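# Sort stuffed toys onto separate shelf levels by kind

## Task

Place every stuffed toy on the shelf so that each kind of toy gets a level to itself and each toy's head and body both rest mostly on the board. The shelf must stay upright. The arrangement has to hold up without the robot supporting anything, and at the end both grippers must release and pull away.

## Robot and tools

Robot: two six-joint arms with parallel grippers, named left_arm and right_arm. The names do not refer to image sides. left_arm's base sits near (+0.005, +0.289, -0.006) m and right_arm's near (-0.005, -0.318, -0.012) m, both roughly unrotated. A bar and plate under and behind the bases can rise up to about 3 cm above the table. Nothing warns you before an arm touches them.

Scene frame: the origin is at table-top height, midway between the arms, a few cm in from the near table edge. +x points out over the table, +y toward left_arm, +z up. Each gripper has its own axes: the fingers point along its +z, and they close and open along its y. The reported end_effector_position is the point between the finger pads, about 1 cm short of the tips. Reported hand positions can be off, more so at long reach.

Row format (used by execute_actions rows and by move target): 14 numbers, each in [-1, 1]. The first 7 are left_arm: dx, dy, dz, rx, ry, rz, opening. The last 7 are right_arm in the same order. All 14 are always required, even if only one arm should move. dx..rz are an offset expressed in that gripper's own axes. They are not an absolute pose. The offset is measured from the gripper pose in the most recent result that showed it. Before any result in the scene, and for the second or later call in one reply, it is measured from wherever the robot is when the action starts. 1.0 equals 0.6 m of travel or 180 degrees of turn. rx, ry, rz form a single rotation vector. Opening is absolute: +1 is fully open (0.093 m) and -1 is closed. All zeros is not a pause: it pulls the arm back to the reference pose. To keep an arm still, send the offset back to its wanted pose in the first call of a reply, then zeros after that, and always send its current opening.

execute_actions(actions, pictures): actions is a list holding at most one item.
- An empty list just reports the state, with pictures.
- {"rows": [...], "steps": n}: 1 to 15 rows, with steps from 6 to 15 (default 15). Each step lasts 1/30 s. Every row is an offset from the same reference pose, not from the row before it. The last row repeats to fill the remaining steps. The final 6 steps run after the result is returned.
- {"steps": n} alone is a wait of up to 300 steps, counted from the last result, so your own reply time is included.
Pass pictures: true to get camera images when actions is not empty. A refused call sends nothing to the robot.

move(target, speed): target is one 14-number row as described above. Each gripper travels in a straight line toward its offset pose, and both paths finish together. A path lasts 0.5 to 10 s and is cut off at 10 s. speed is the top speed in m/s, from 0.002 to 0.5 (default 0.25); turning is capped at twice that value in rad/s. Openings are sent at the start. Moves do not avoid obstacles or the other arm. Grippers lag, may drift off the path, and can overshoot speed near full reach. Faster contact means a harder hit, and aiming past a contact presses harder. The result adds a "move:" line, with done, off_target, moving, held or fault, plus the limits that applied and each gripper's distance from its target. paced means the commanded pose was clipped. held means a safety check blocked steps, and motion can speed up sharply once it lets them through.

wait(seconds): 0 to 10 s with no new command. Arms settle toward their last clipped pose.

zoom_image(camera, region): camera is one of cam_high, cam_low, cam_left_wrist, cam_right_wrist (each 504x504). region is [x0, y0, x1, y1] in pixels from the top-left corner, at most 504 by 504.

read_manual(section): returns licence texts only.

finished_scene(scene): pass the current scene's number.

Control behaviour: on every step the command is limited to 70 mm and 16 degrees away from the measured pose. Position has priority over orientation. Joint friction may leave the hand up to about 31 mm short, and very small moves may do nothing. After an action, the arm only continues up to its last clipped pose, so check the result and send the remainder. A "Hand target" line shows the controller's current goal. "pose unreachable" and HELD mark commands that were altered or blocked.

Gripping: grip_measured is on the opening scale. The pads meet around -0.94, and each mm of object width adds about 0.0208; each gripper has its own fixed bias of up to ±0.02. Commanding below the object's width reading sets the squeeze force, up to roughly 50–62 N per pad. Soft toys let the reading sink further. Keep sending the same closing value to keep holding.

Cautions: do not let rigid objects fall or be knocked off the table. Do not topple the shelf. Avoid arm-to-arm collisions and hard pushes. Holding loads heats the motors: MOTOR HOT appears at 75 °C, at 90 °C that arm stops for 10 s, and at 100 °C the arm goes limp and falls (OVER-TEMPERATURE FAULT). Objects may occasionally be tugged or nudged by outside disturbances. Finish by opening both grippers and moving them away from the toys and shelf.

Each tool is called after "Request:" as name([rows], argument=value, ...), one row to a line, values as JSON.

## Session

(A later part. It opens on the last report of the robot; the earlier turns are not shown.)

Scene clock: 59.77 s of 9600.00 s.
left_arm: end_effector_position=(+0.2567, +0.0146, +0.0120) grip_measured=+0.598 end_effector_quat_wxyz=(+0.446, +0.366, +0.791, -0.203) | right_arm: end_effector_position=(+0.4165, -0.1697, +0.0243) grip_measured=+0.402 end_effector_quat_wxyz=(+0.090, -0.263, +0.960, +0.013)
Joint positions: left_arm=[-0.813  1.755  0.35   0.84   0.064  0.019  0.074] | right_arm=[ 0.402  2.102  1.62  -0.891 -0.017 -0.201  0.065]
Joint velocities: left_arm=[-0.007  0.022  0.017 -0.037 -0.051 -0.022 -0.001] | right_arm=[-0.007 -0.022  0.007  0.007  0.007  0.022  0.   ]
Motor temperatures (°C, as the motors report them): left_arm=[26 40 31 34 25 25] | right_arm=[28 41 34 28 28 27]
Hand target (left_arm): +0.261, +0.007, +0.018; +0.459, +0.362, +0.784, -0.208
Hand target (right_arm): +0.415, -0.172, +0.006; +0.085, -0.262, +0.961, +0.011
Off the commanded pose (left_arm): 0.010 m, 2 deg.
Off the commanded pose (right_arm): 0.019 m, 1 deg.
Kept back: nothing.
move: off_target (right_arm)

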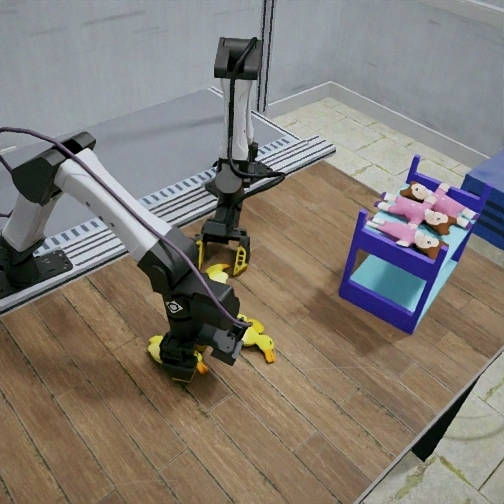

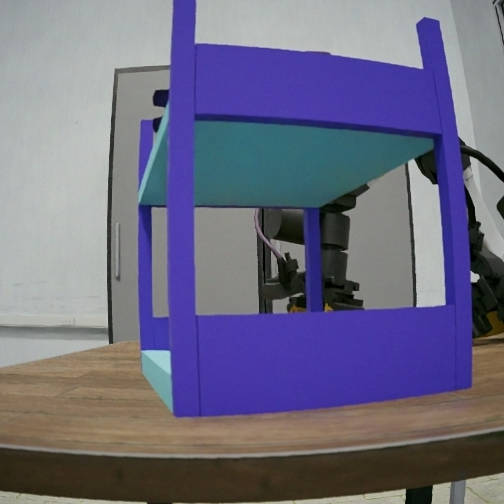

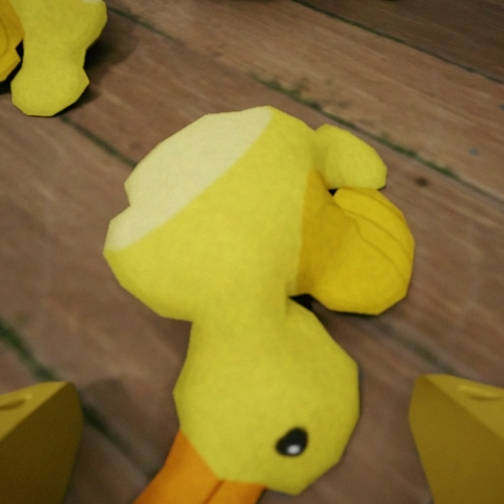

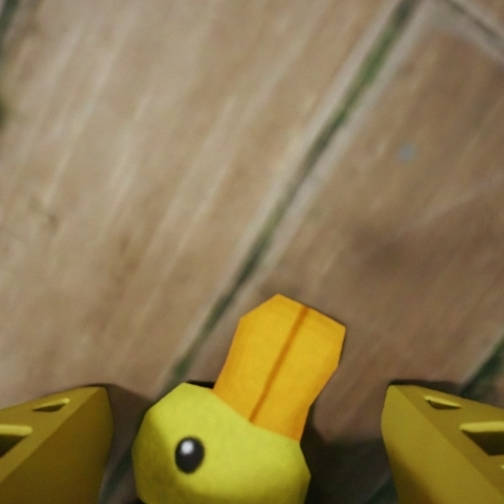

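Advance left a bit, then close both.

Request:
move(target=[-0.025,-0.01,0.03,0,0,0,0.6,0,0,0.03,0,0,0,0.4], speed=0.1)

Request:
move(target=[0,0,0,0,0,0,-0.5,0,0,0,0,0,0,-0.55])

Request:
move(target=[-0.1,0,-0.09,0,-0.08,0,-0.5,0.02,-0.08,-0.16,0,0,0,-0.55], speed=0.2)

Scene clock: 60.90 s of 9600.00 s.
left_arm: end_effector_position=(+0.2654, -0.0021, +0.0160) grip_measured=+0.598 end_effector_quat_wxyz=(+0.446, +0.367, +0.790, -0.204) | right_arm: end_effector_position=(+0.4277, -0.1658, +0.0276) grip_measured=+0.402 end_effector_quat_wxyz=(+0.116, -0.263, +0.958, +0.015)
Joint positions: left_arm=[-0.833  1.784  0.424  0.797  0.049  0.009  0.074] | right_arm=[ 0.402  2.1    1.619 -0.841 -0.017 -0.202  0.065]
Joint velocities: left_arm=[ 0.007  0.012  0.027 -0.051 -0.051 -0.022  0.001] | right_arm=[-0.012 -0.022 -0.007 -0.022  0.037  0.007  0.   ]
Motor temperatures (°C, as the motors report them): left_arm=[26 40 31 34 25 25] | right_arm=[28 41 34 28 28 27]
Hand target (left_arm): +0.267, -0.007, +0.016; +0.446, +0.366, +0.791, -0.203
Hand target (right_arm): +0.419, -0.169, +0.007; +0.090, -0.263, +0.960, +0.013
Off the commanded pose (left_arm): 0.005 m, 0 deg.
Off the commanded pose (right_arm): 0.023 m, 3 deg.
Kept back: nothing.
move: off_target (right_arm)

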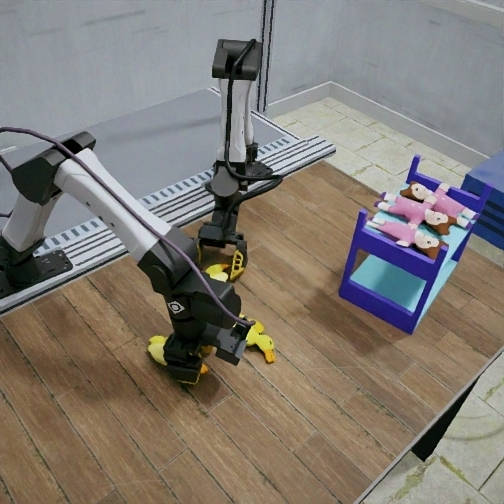

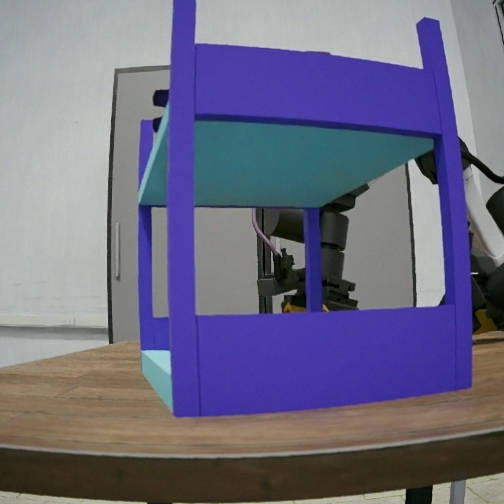

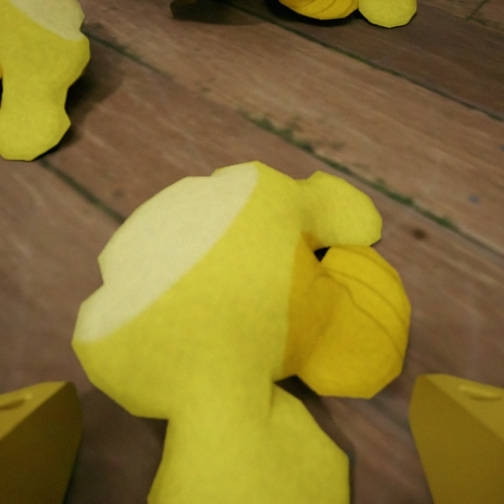

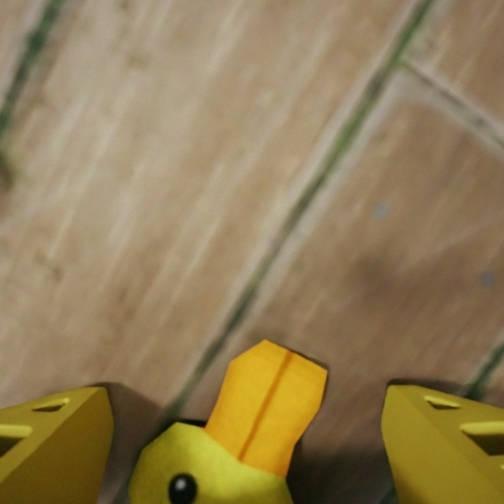

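Scene clock: 61.40 s of 9600.00 s.
left_arm: end_effector_position=(+0.2654, -0.0021, +0.0160) grip_measured=-0.497 end_effector_quat_wxyz=(+0.446, +0.367, +0.790, -0.204) | right_arm: end_effector_position=(+0.4279, -0.1657, +0.0277) grip_measured=-0.547 end_effector_quat_wxyz=(+0.116, -0.263, +0.958, +0.015)
Joint positions: left_arm=[-0.833  1.784  0.424  0.797  0.049  0.009  0.021] | right_arm=[ 0.402  2.1    1.619 -0.84  -0.017 -0.202  0.019]
Joint velocities: left_arm=[ 0.002  0.007 -0.007 -0.051  0.007  0.007  0.001] | right_arm=[-0.007 -0.007 -0.012 -0.007 -0.066 -0.007 -0.   ]
Motor temperatures (°C, as the motors report them): left_arm=[26 40 31 34 25 25] | right_arm=[28 41 34 28 28 27]
Hand target (left_arm): +0.265, -0.002, +0.016; +0.447, +0.367, +0.790, -0.204
Hand target (right_arm): +0.428, -0.166, +0.028; +0.116, -0.263, +0.958, +0.015
Off the commanded pose (left_arm): 0.000 m, 0 deg.
Off the commanded pose (right_arm): 0.000 m, 0 deg.
Kept back: nothing.
move: done

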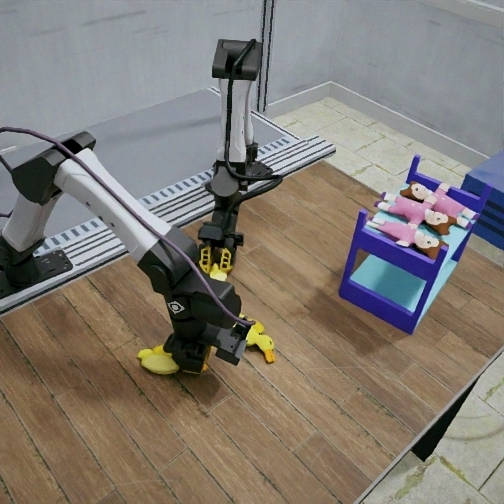

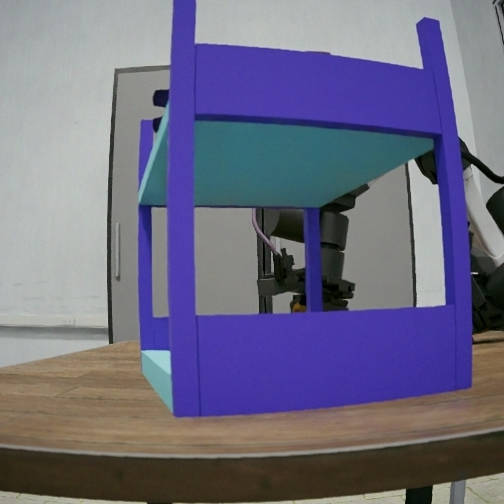

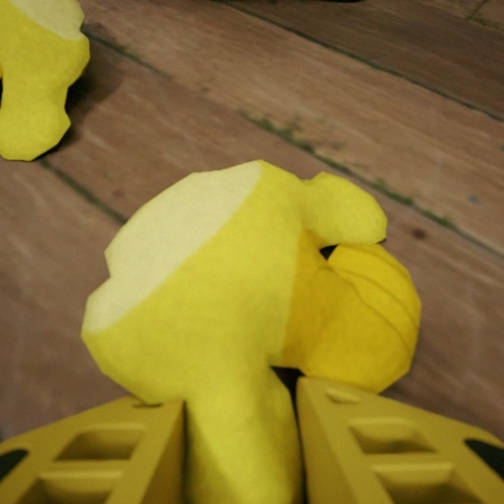

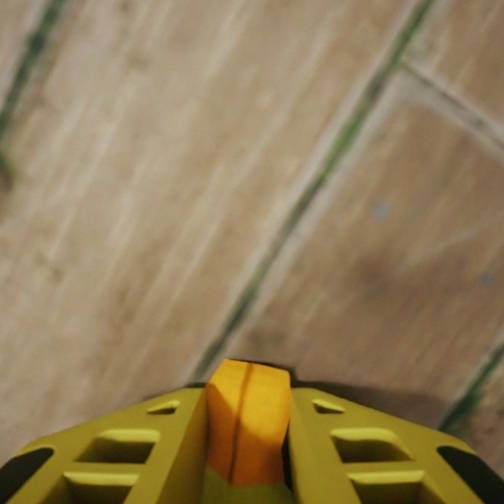

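Scene clock: 62.70 s of 9600.00 s.
left_arm: end_effector_position=(+0.2537, +0.0070, +0.0862) grip_measured=-0.497 end_effector_quat_wxyz=(+0.528, +0.346, +0.737, -0.242) | right_arm: end_effector_position=(+0.4224, -0.2199, +0.1181) grip_measured=-0.548 end_effector_quat_wxyz=(+0.120, -0.263, +0.957, +0.010)
Joint positions: left_arm=[-0.833  1.526  0.311  0.867  0.053  0.004  0.021] | right_arm=[ 0.28   1.974  1.792 -1.134 -0.038 -0.32   0.019]
Joint velocities: left_arm=[-0.007  0.017 -0.022  0.022 -0.037 -0.007  0.   ] | right_arm=[-0.002 -0.012  0.012 -0.051 -0.022  0.007 -0.001]
Motor temperatures (°C, as the motors report them): left_arm=[26 40 31 35 25 25] | right_arm=[28 42 34 28 28 27]
Hand target (left_arm): +0.256, +0.010, +0.095; +0.542, +0.337, +0.729, -0.249
Hand target (right_arm): +0.421, -0.221, +0.121; +0.117, -0.263, +0.958, +0.014
Off the commanded pose (left_arm): 0.009 m, 2 deg.
Off the commanded pose (right_arm): 0.003 m, 1 deg.
Kept back: nothing.
move: done

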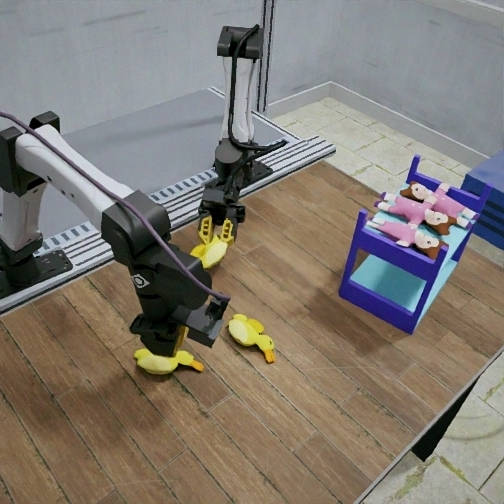

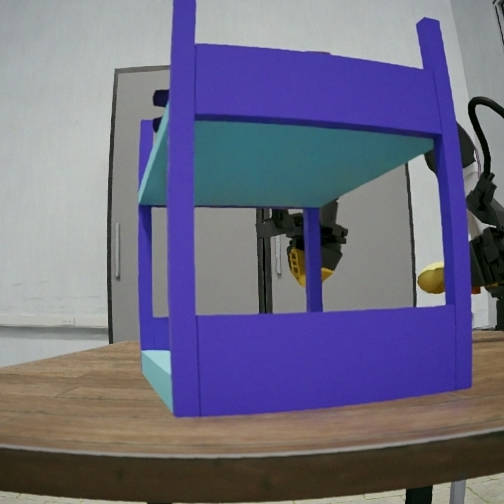

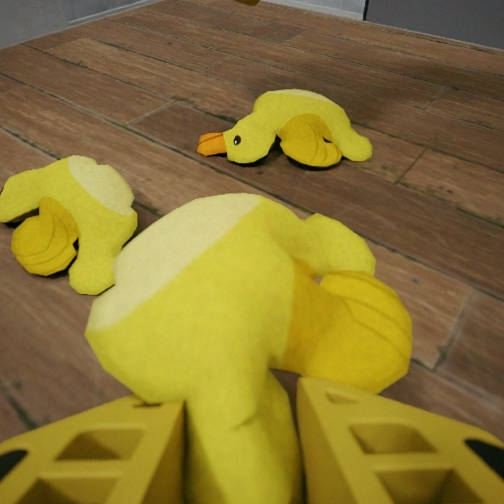

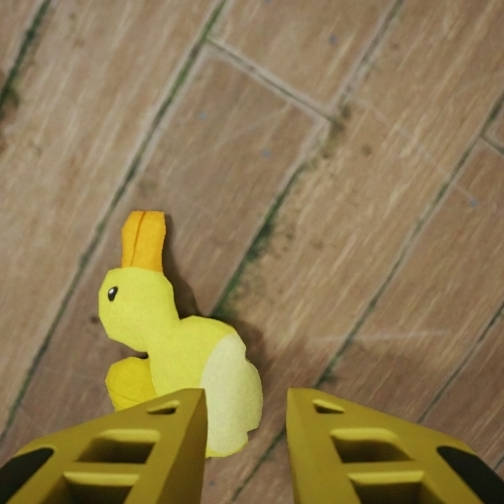

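Request:
move(target=[0.107,0.495,-0.338,-0.334,-0.019,-0.105,-0.5,0.055,0.08,0.06,0,0,-0.1,0.4], speed=0.3)

Scene clock: 65.57 s of 9600.00 s.
left_arm: end_effector_position=(+0.3385, +0.3551, +0.0766) grip_measured=-0.497 end_effector_quat_wxyz=(+0.582, -0.086, +0.806, +0.059) | right_arm: end_effector_position=(+0.3854, -0.1926, +0.0758) grip_measured=+0.397 end_effector_quat_wxyz=(+0.125, -0.403, +0.907, -0.004)
Joint positions: left_arm=[ 0.169  1.457  0.161  0.946 -0.024 -0.01   0.021] | right_arm=[ 0.371  1.861  1.467 -0.911 -0.025 -0.532  0.064]
Joint velocities: left_arm=[-0.012 -0.017 -0.012  0.022 -0.037  0.051  0.   ] | right_arm=[ 0.002 -0.027  0.007 -0.022  0.037  0.066 -0.001]
Motor temperatures (°C, as the motors report them): left_arm=[26 39 31 35 25 25] | right_arm=[28 42 34 29 28 27]
Hand target (left_arm): +0.346, +0.362, +0.089; +0.600, -0.094, +0.791, +0.065
Hand target (right_arm): +0.379, -0.193, +0.073; +0.120, -0.409, +0.905, -0.008
Off the commanded pose (left_arm): 0.019 m, 4 deg.
Off the commanded pose (right_arm): 0.007 m, 1 deg.
Kept back: nothing.
move: off_target (left_arm)

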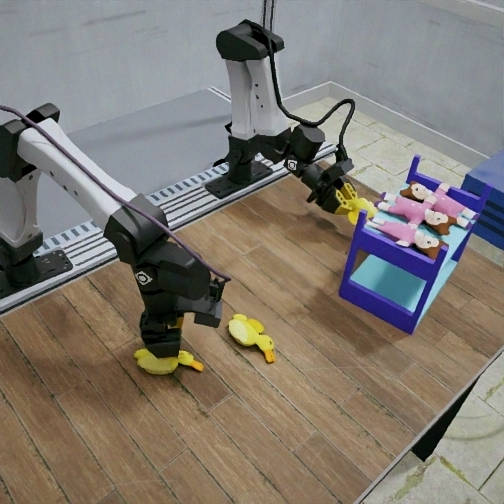

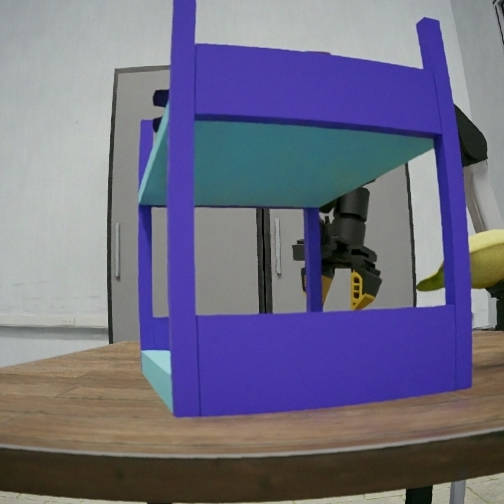

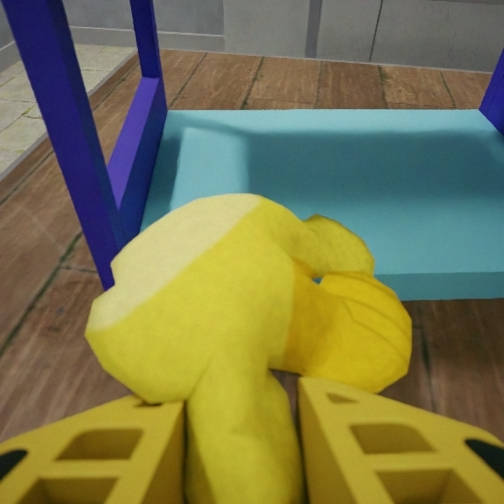

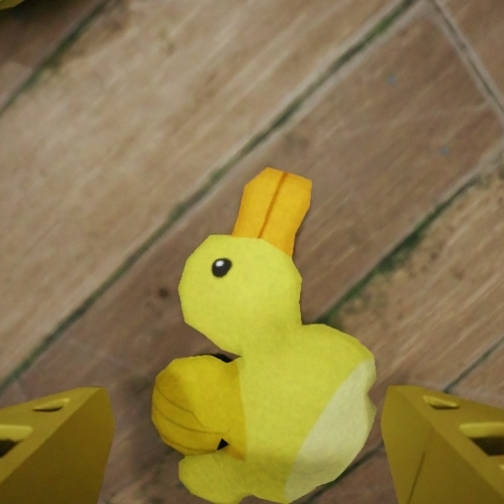

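Request:
move(target=[-0.054,0,0.215,0,-0.08,0,-0.5,0,0.004,0.11,0,0,0,0.4], speed=0.12)

Request:
move(target=[0,0,0,0,0,0,-0.5,0,0,0,0,0,0,-0.55])

Scene clock: 67.47 s of 9600.00 s.
left_arm: end_effector_position=(+0.4629, +0.3780, +0.0546) grip_measured=-0.497 end_effector_quat_wxyz=(+0.660, -0.081, +0.744, +0.065) | right_arm: end_effector_position=(+0.4068, -0.1861, +0.0281) grip_measured=+0.397 end_effector_quat_wxyz=(+0.143, -0.401, +0.905, -0.006)
Joint positions: left_arm=[ 0.169  2.183  0.598  1.435 -0.024 -0.01   0.021] | right_arm=[ 0.371  1.961  1.398 -0.707 -0.025 -0.529  0.064]
Joint velocities: left_arm=[-0.027 -0.002  0.007  0.007 -0.022  0.007  0.   ] | right_arm=[-0.032 -0.002 -0.007 -0.037 -0.051 -0.007  0.   ]
Motor temperatures (°C, as the motors report them): left_arm=[26 39 31 36 25 25] | right_arm=[28 42 34 29 28 27]
Hand target (left_arm): +0.469, +0.381, +0.067; +0.678, -0.080, +0.727, +0.068
Hand target (right_arm): +0.399, -0.185, +0.012; +0.125, -0.403, +0.907, -0.004
Off the commanded pose (left_arm): 0.014 m, 3 deg.
Off the commanded pose (right_arm): 0.018 m, 2 deg.
Kept back: nothing.
move: off_target (left_arm, right_arm)

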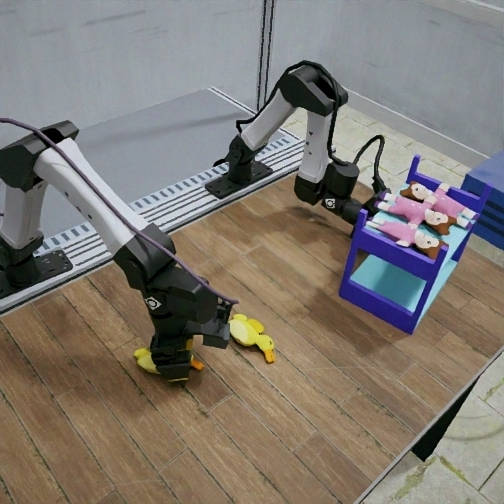

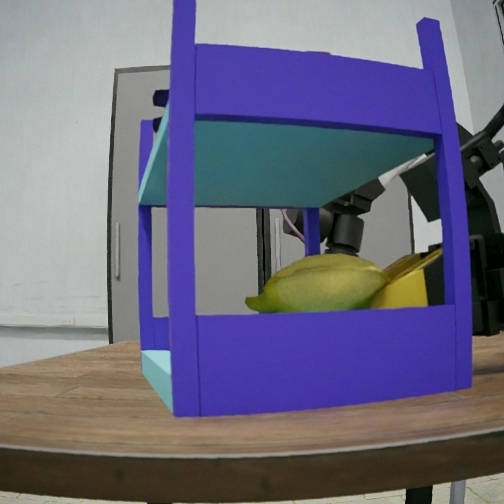

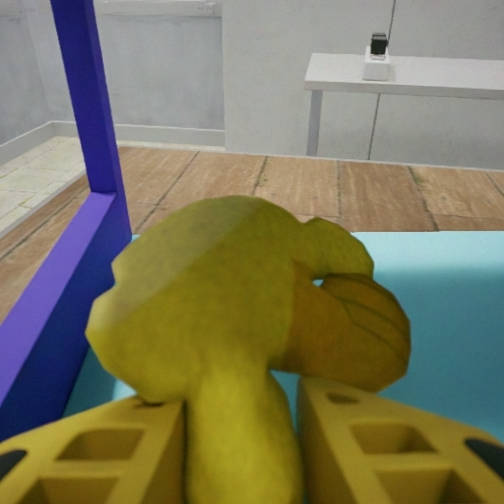

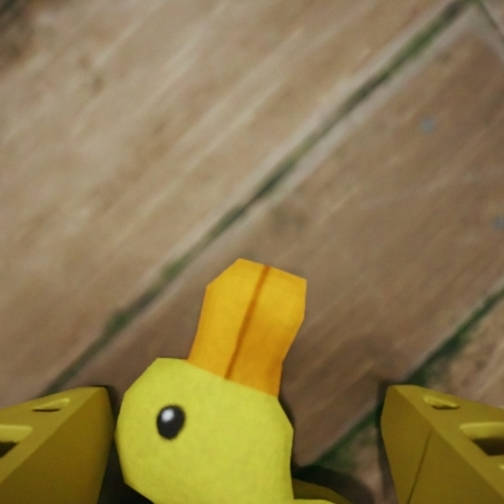

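Scene clock: 67.97 s of 9600.00 s.
left_arm: end_effector_position=(+0.4628, +0.3780, +0.0537) grip_measured=-0.497 end_effector_quat_wxyz=(+0.659, -0.081, +0.745, +0.065) | right_arm: end_effector_position=(+0.4075, -0.1859, +0.0283) grip_measured=-0.547 end_effector_quat_wxyz=(+0.145, -0.401, +0.905, -0.006)
Joint positions: left_arm=[ 0.169  2.183  0.598  1.432 -0.024 -0.01   0.021] | right_arm=[ 0.371  1.961  1.398 -0.703 -0.025 -0.529  0.019]
Joint velocities: left_arm=[ 0.012 -0.017 -0.002  0.125 -0.022  0.051  0.   ] | right_arm=[ 0.012 -0.012  0.007 -0.11   0.081  0.007 -0.   ]
Motor temperatures (°C, as the motors report them): left_arm=[26 39 31 36 25 25] | right_arm=[28 43 34 29 28 27]
Hand target (left_arm): +0.463, +0.378, +0.055; +0.660, -0.081, +0.744, +0.065
Hand target (right_arm): +0.407, -0.186, +0.028; +0.143, -0.401, +0.905, -0.006
Off the commanded pose (left_arm): 0.001 m, 0 deg.
Off the commanded pose (right_arm): 0.001 m, 0 deg.
Kept back: nothing.
move: done

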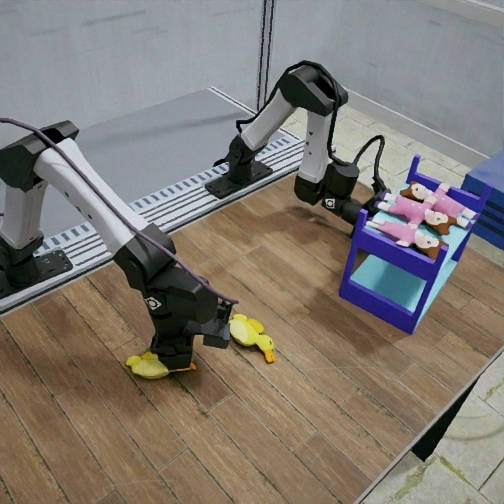

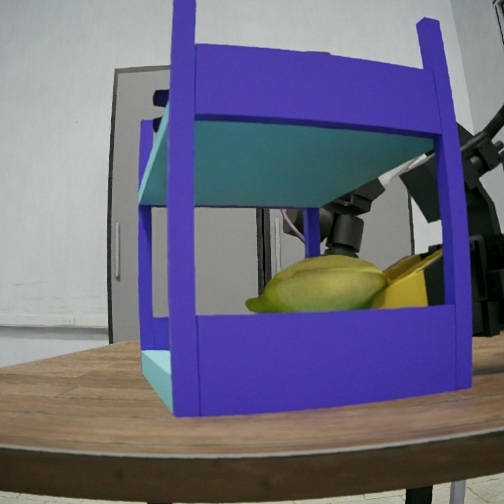

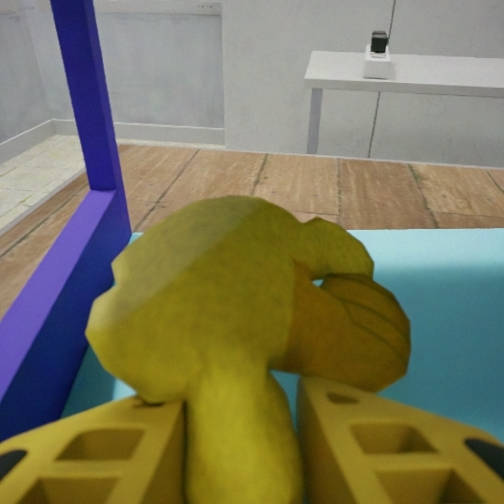

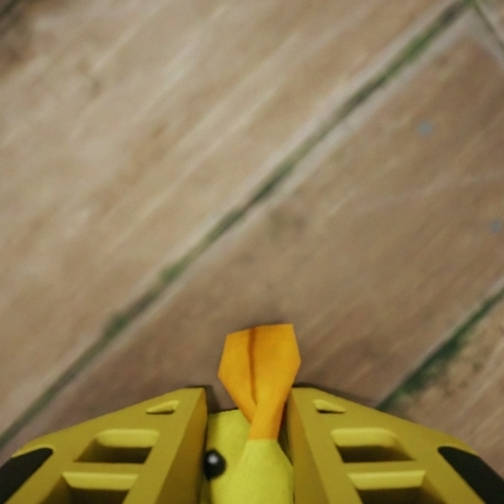

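Request:
move(target=[0,0,0,0,0,0,0.1,0,0,-0.15,0,0,0,-0.55], speed=0.2)

Request:
move(target=[-0.02,0,-0.19,0,0.06,0,0.1,0,0,0,0,0,0,-0.55], speed=0.2)

Scene clock: 69.30 s of 9600.00 s.
left_arm: end_effector_position=(+0.4628, +0.3780, +0.0536) grip_measured=+0.098 end_effector_quat_wxyz=(+0.658, -0.081, +0.746, +0.065) | right_arm: end_effector_position=(+0.3842, -0.1928, +0.1148) grip_measured=-0.548 end_effector_quat_wxyz=(+0.152, -0.401, +0.904, -0.007)
Joint positions: left_arm=[ 0.169  2.183  0.598  1.431 -0.024 -0.01   0.05 ] | right_arm=[ 0.371  1.794  1.522 -0.98  -0.025 -0.529  0.019]
Joint velocities: left_arm=[ 0.002  0.007 -0.002 -0.022 -0.007  0.007  0.001] | right_arm=[ 0.007 -0.002  0.002  0.022 -0.007 -0.007  0.   ]
Motor temperatures (°C, as the motors report them): left_arm=[26 39 31 36 25 25] | right_arm=[28 43 34 29 28 27]
Hand target (left_arm): +0.463, +0.378, +0.054; +0.658, -0.081, +0.745, +0.065
Hand target (right_arm): +0.382, -0.195, +0.115; +0.144, -0.401, +0.905, -0.006
Off the commanded pose (left_arm): 0.000 m, 0 deg.
Off the commanded pose (right_arm): 0.003 m, 1 deg.
Kept back: nothing.
move: done

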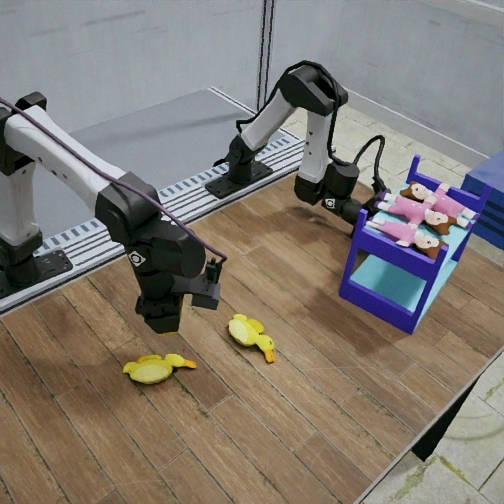

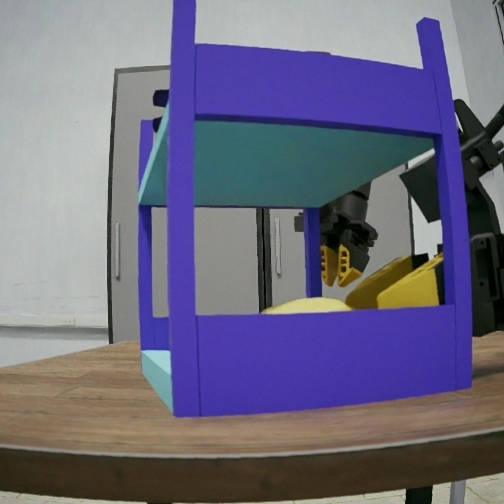

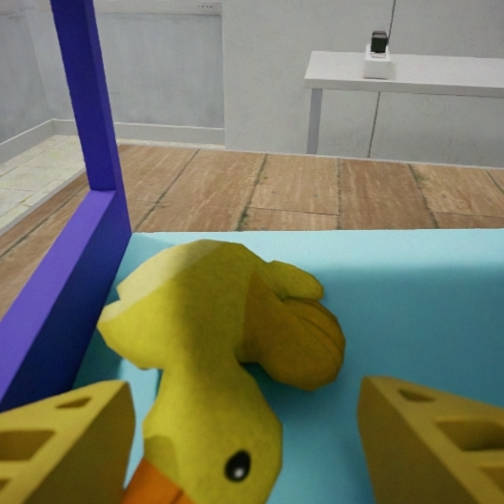

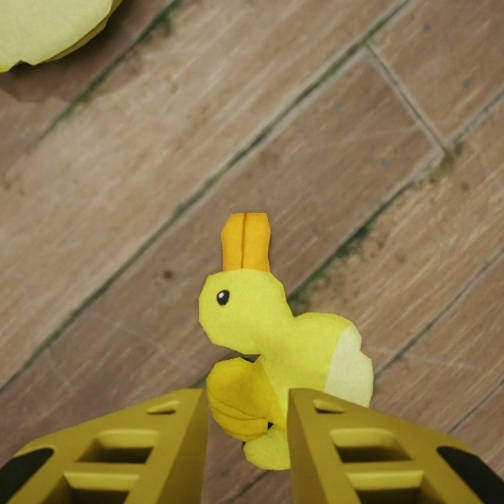

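Scene clock: 70.70 s of 9600.00 s.
left_arm: end_effector_position=(+0.3522, +0.3576, +0.0766) grip_measured=+0.098 end_effector_quat_wxyz=(+0.583, -0.086, +0.806, +0.059) | right_arm: end_effector_position=(+0.3842, -0.1928, +0.1148) grip_measured=-0.548 end_effector_quat_wxyz=(+0.152, -0.401, +0.904, -0.007)
Joint positions: left_arm=[ 0.169  1.525  0.211  0.965 -0.024 -0.01   0.05 ] | right_arm=[ 0.371  1.794  1.522 -0.98  -0.025 -0.529  0.019]
Joint velocities: left_arm=[ 0.022  0.002 -0.002  0.022 -0.066 -0.007  0.001] | right_arm=[ 0.012 -0.007 -0.002  0.037 -0.051 -0.022  0.   ]
Motor temperatures (°C, as the motors report them): left_arm=[26 39 31 36 25 25] | right_arm=[28 43 34 29 28 27]
Hand target (left_arm): +0.353, +0.357, +0.080; +0.585, -0.086, +0.804, +0.057
Hand target (right_arm): +0.384, -0.193, +0.115; +0.152, -0.401, +0.904, -0.007
Off the commanded pose (left_arm): 0.004 m, 0 deg.
Off the commanded pose (right_arm): 0.000 m, 0 deg.
Kept back: nothing.
move: done

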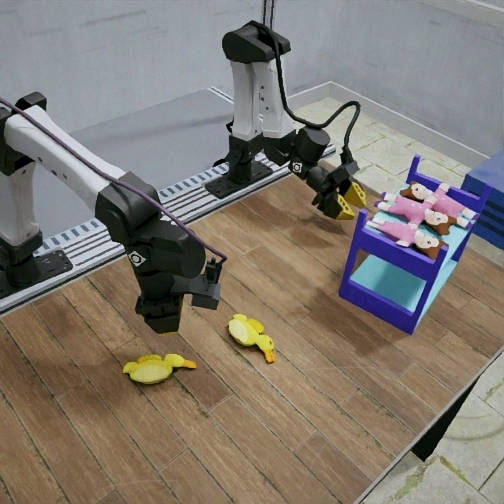

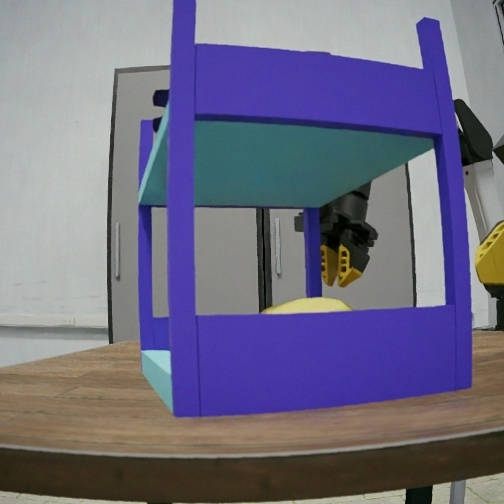

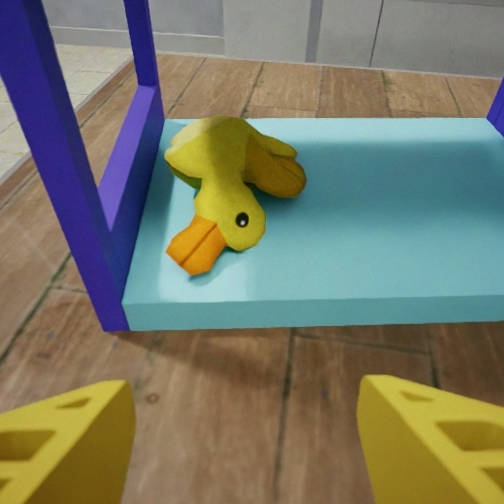

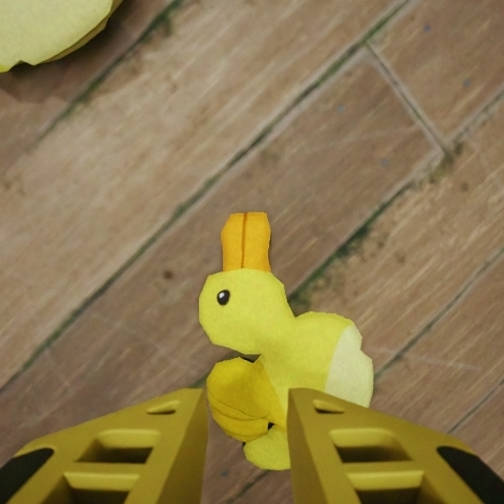

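Request:
move(target=[0,0,0,0,0,0,0.6,0.067,-0.037,0.057,-0.067,0.072,-0.177,0.9], speed=0.2)

Scene clock: 73.20 s of 9600.00 s.
left_arm: end_effector_position=(+0.3521, +0.3576, +0.0762) grip_measured=+0.598 end_effector_quat_wxyz=(+0.582, -0.086, +0.807, +0.059) | right_arm: end_effector_position=(+0.3842, -0.2279, +0.0796) grip_measured=+0.897 end_effector_quat_wxyz=(+0.013, -0.642, +0.767, -0.001)
Joint positions: left_arm=[ 0.169  1.525  0.211  0.964 -0.024 -0.01   0.074] | right_arm=[ 0.291  2.027  1.744 -1.247 -0.014 -1.173  0.088]
Joint velocities: left_arm=[-0.022 -0.012 -0.007 -0.051  0.022 -0.022 -0.001] | right_arm=[-0.007  0.022 -0.012  0.051 -0.007 -0.007 -0.001]
Motor temperatures (°C, as the motors report them): left_arm=[26 39 31 36 25 25] | right_arm=[28 43 34 29 28 27]
Hand target (left_arm): +0.352, +0.358, +0.077; +0.583, -0.086, +0.806, +0.059
Hand target (right_arm): +0.385, -0.234, +0.075; +0.000, -0.642, +0.767, -0.001
Off the commanded pose (left_arm): 0.000 m, 0 deg.
Off the commanded pose (right_arm): 0.008 m, 2 deg.
Kept back: nothing.
move: done

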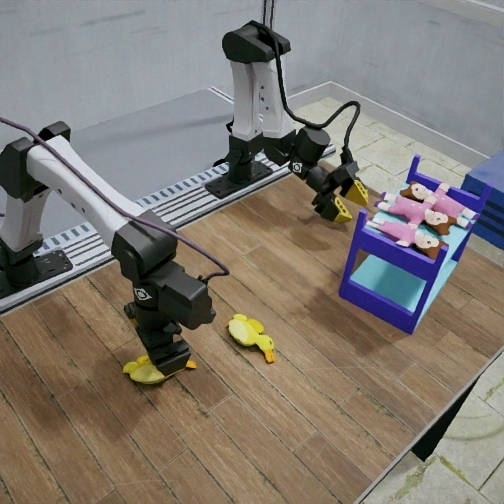

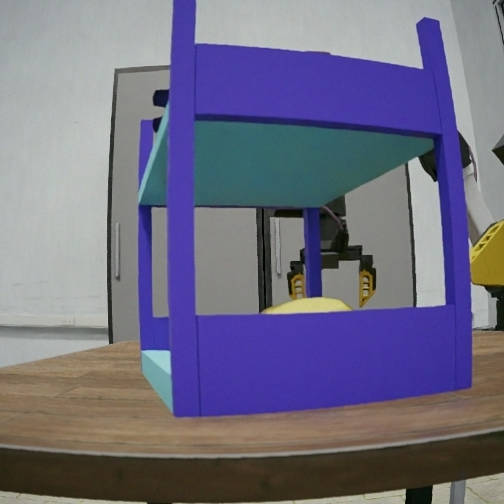

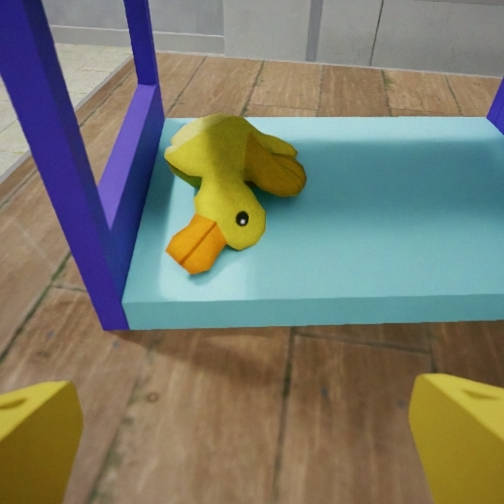

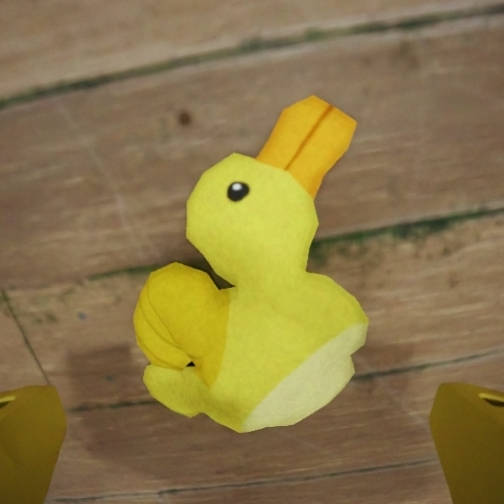

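Request:
move(target=[0,0,0,0,0,0,0.6,0.02,0.012,0.122,0,0,0,0.9], speed=0.12)

Request:
move(target=[0,0,0,0,0,0,0.6,0,0,0,0,0,0,-0.3])

Request:
move(target=[0,0,0,0,0,0,0.6,0,0,-0.1,0,0,0,-0.3], speed=0.15)

Scene clock: 74.40 s of 9600.00 s.
left_arm: end_effector_position=(+0.3521, +0.3576, +0.0762) grip_measured=+0.598 end_effector_quat_wxyz=(+0.582, -0.086, +0.807, +0.059) | right_arm: end_effector_position=(+0.3775, -0.2334, +0.0218) grip_measured=+0.898 end_effector_quat_wxyz=(+0.018, -0.644, +0.765, -0.004)
Joint positions: left_arm=[ 0.169  1.525  0.211  0.964 -0.024 -0.01   0.074] | right_arm=[ 0.282  2.027  1.51  -1.004 -0.014 -1.188  0.088]
Joint velocities: left_arm=[-0.012  0.002 -0.002 -0.022 -0.066 -0.022  0.   ] | right_arm=[-0.002 -0.002 -0.007  0.022  0.022 -0.066 -0.   ]
Motor temperatures (°C, as the motors report them): left_arm=[26 39 31 36 25 25] | right_arm=[28 43 34 29 28 27]
Hand target (left_arm): +0.352, +0.358, +0.076; +0.582, -0.086, +0.807, +0.059
Hand target (right_arm): +0.377, -0.238, +0.006; +0.013, -0.642, +0.766, -0.001
Off the commanded pose (left_arm): 0.000 m, 0 deg.
Off the commanded pose (right_arm): 0.016 m, 1 deg.
Kept back: nothing.
move: off_target (right_arm)

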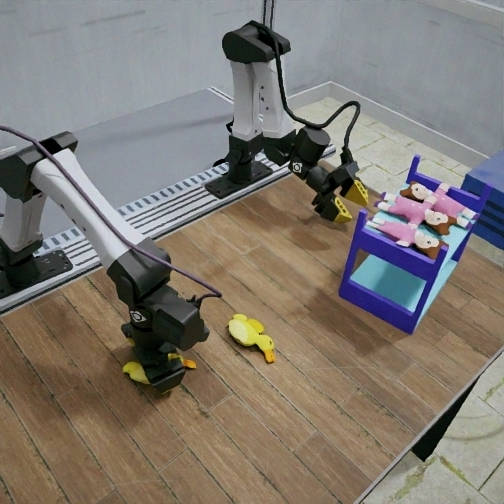

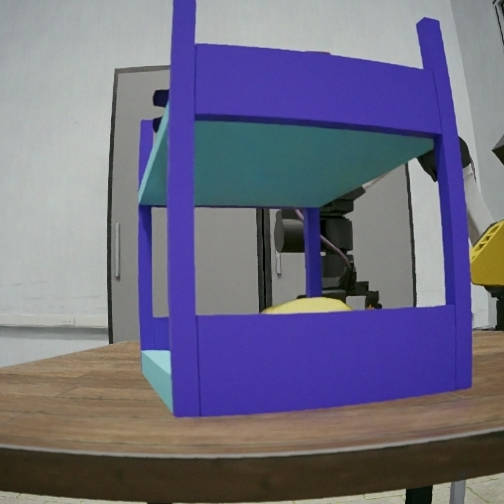

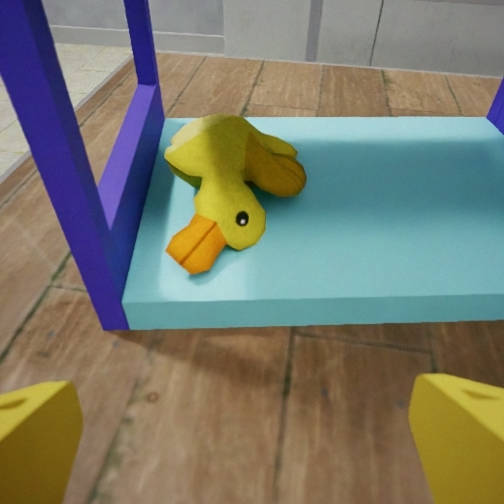

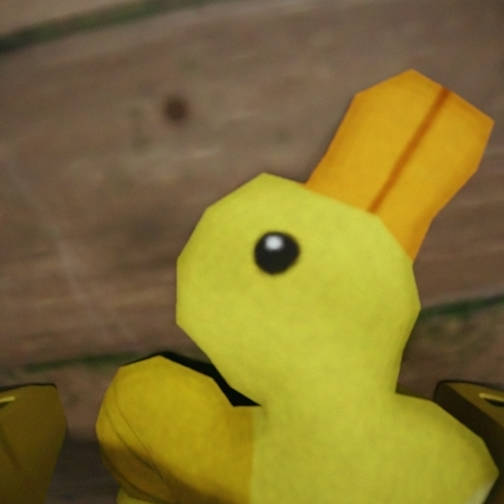

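Scene clock: 74.90 s of 9600.00 s.
left_arm: end_effector_position=(+0.3521, +0.3576, +0.0762) grip_measured=+0.598 end_effector_quat_wxyz=(+0.582, -0.086, +0.807, +0.059) | right_arm: end_effector_position=(+0.3763, -0.2335, +0.0218) grip_measured=-0.296 end_effector_quat_wxyz=(+0.016, -0.644, +0.765, -0.002)
Joint positions: left_arm=[ 0.169  1.525  0.211  0.964 -0.024 -0.01   0.074] | right_arm=[ 0.282  2.027  1.51  -1.009 -0.015 -1.188  0.031]
Joint velocities: left_arm=[ 0.002 -0.017 -0.017 -0.022  0.022 -0.037 -0.   ] | right_arm=[ 0.012 -0.007 -0.002 -0.037  0.022  0.007 -0.001]
Motor temperatures (°C, as the motors report them): left_arm=[26 38 31 37 25 25] | right_arm=[28 43 34 29 28 27]
Hand target (left_arm): +0.352, +0.358, +0.076; +0.582, -0.086, +0.807, +0.059
Hand target (right_arm): +0.378, -0.233, +0.022; +0.018, -0.644, +0.765, -0.004
Off the commanded pose (left_arm): 0.000 m, 0 deg.
Off the commanded pose (right_arm): 0.001 m, 0 deg.
Kept back: nothing.
move: done

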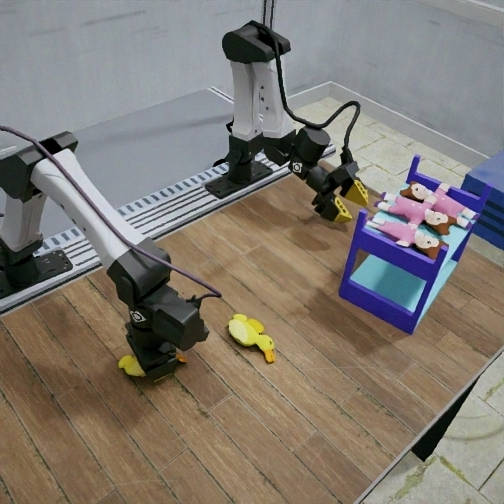

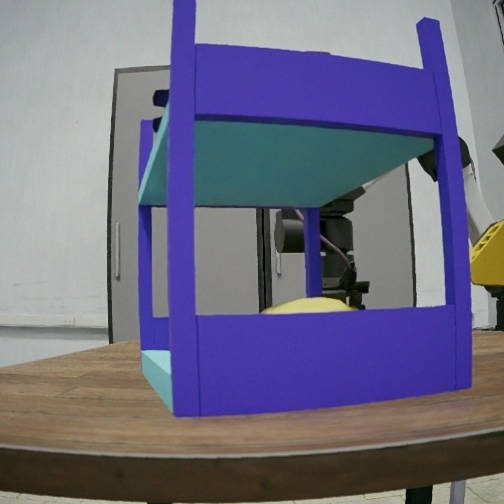

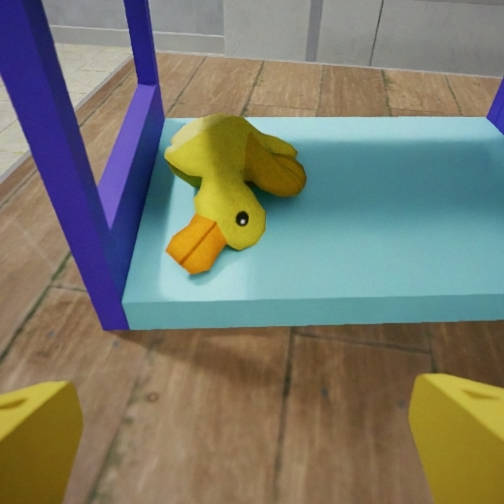

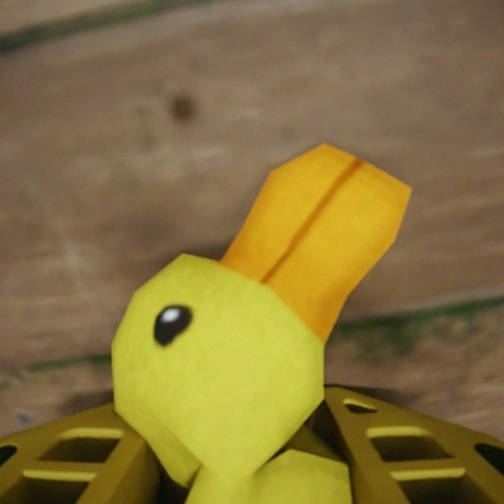

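Scene clock: 75.93 s of 9600.00 s.
left_arm: end_effector_position=(+0.3521, +0.3576, +0.0762) grip_measured=+0.598 end_effector_quat_wxyz=(+0.582, -0.086, +0.807, +0.059) | right_arm: end_effector_position=(+0.3747, -0.2336, +0.0788) grip_measured=-0.297 end_effector_quat_wxyz=(+0.018, -0.644, +0.765, -0.003)
Joint positions: left_arm=[ 0.169  1.525  0.211  0.964 -0.024 -0.01   0.074] | right_arm=[ 0.282  1.975  1.665 -1.211 -0.015 -1.188  0.031]
Joint velocities: left_arm=[-0.007 -0.012 -0.002 -0.007  0.007 -0.007 -0.001] | right_arm=[ 0.002 -0.022 -0.007 -0.007 -0.051  0.007 -0.001]
Motor temperatures (°C, as the motors report them): left_arm=[26 38 31 37 25 25] | right_arm=[28 43 34 29 28 27]
Hand target (left_arm): +0.352, +0.358, +0.076; +0.582, -0.086, +0.807, +0.059
Hand target (right_arm): +0.374, -0.234, +0.082; +0.016, -0.644, +0.765, -0.002
Off the commanded pose (left_arm): 0.000 m, 0 deg.
Off the commanded pose (right_arm): 0.003 m, 0 deg.
Kept back: nothing.
move: done

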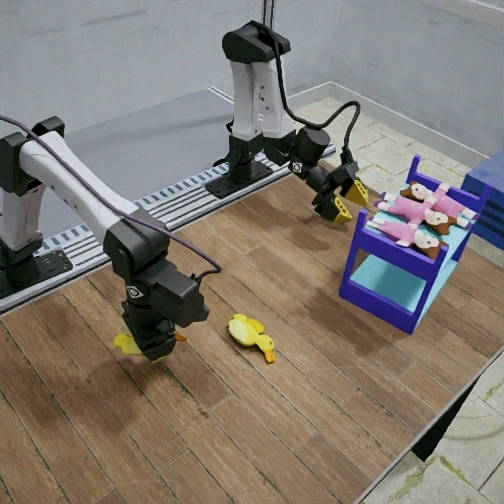

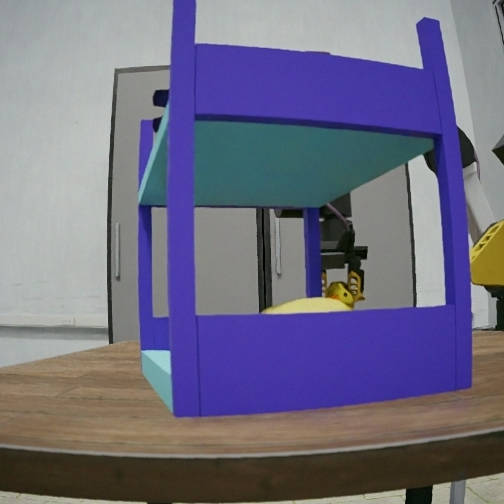

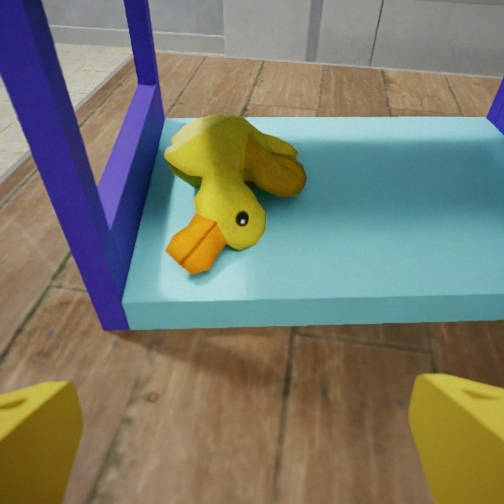

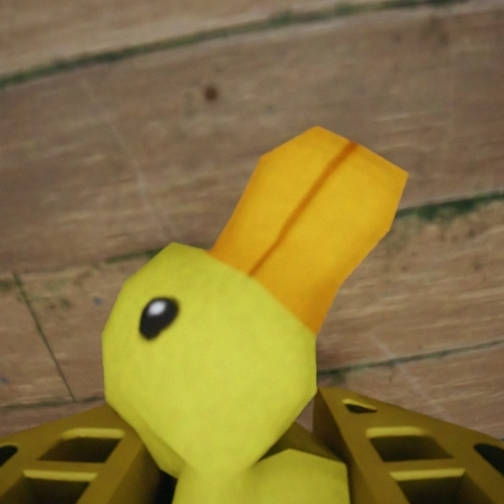

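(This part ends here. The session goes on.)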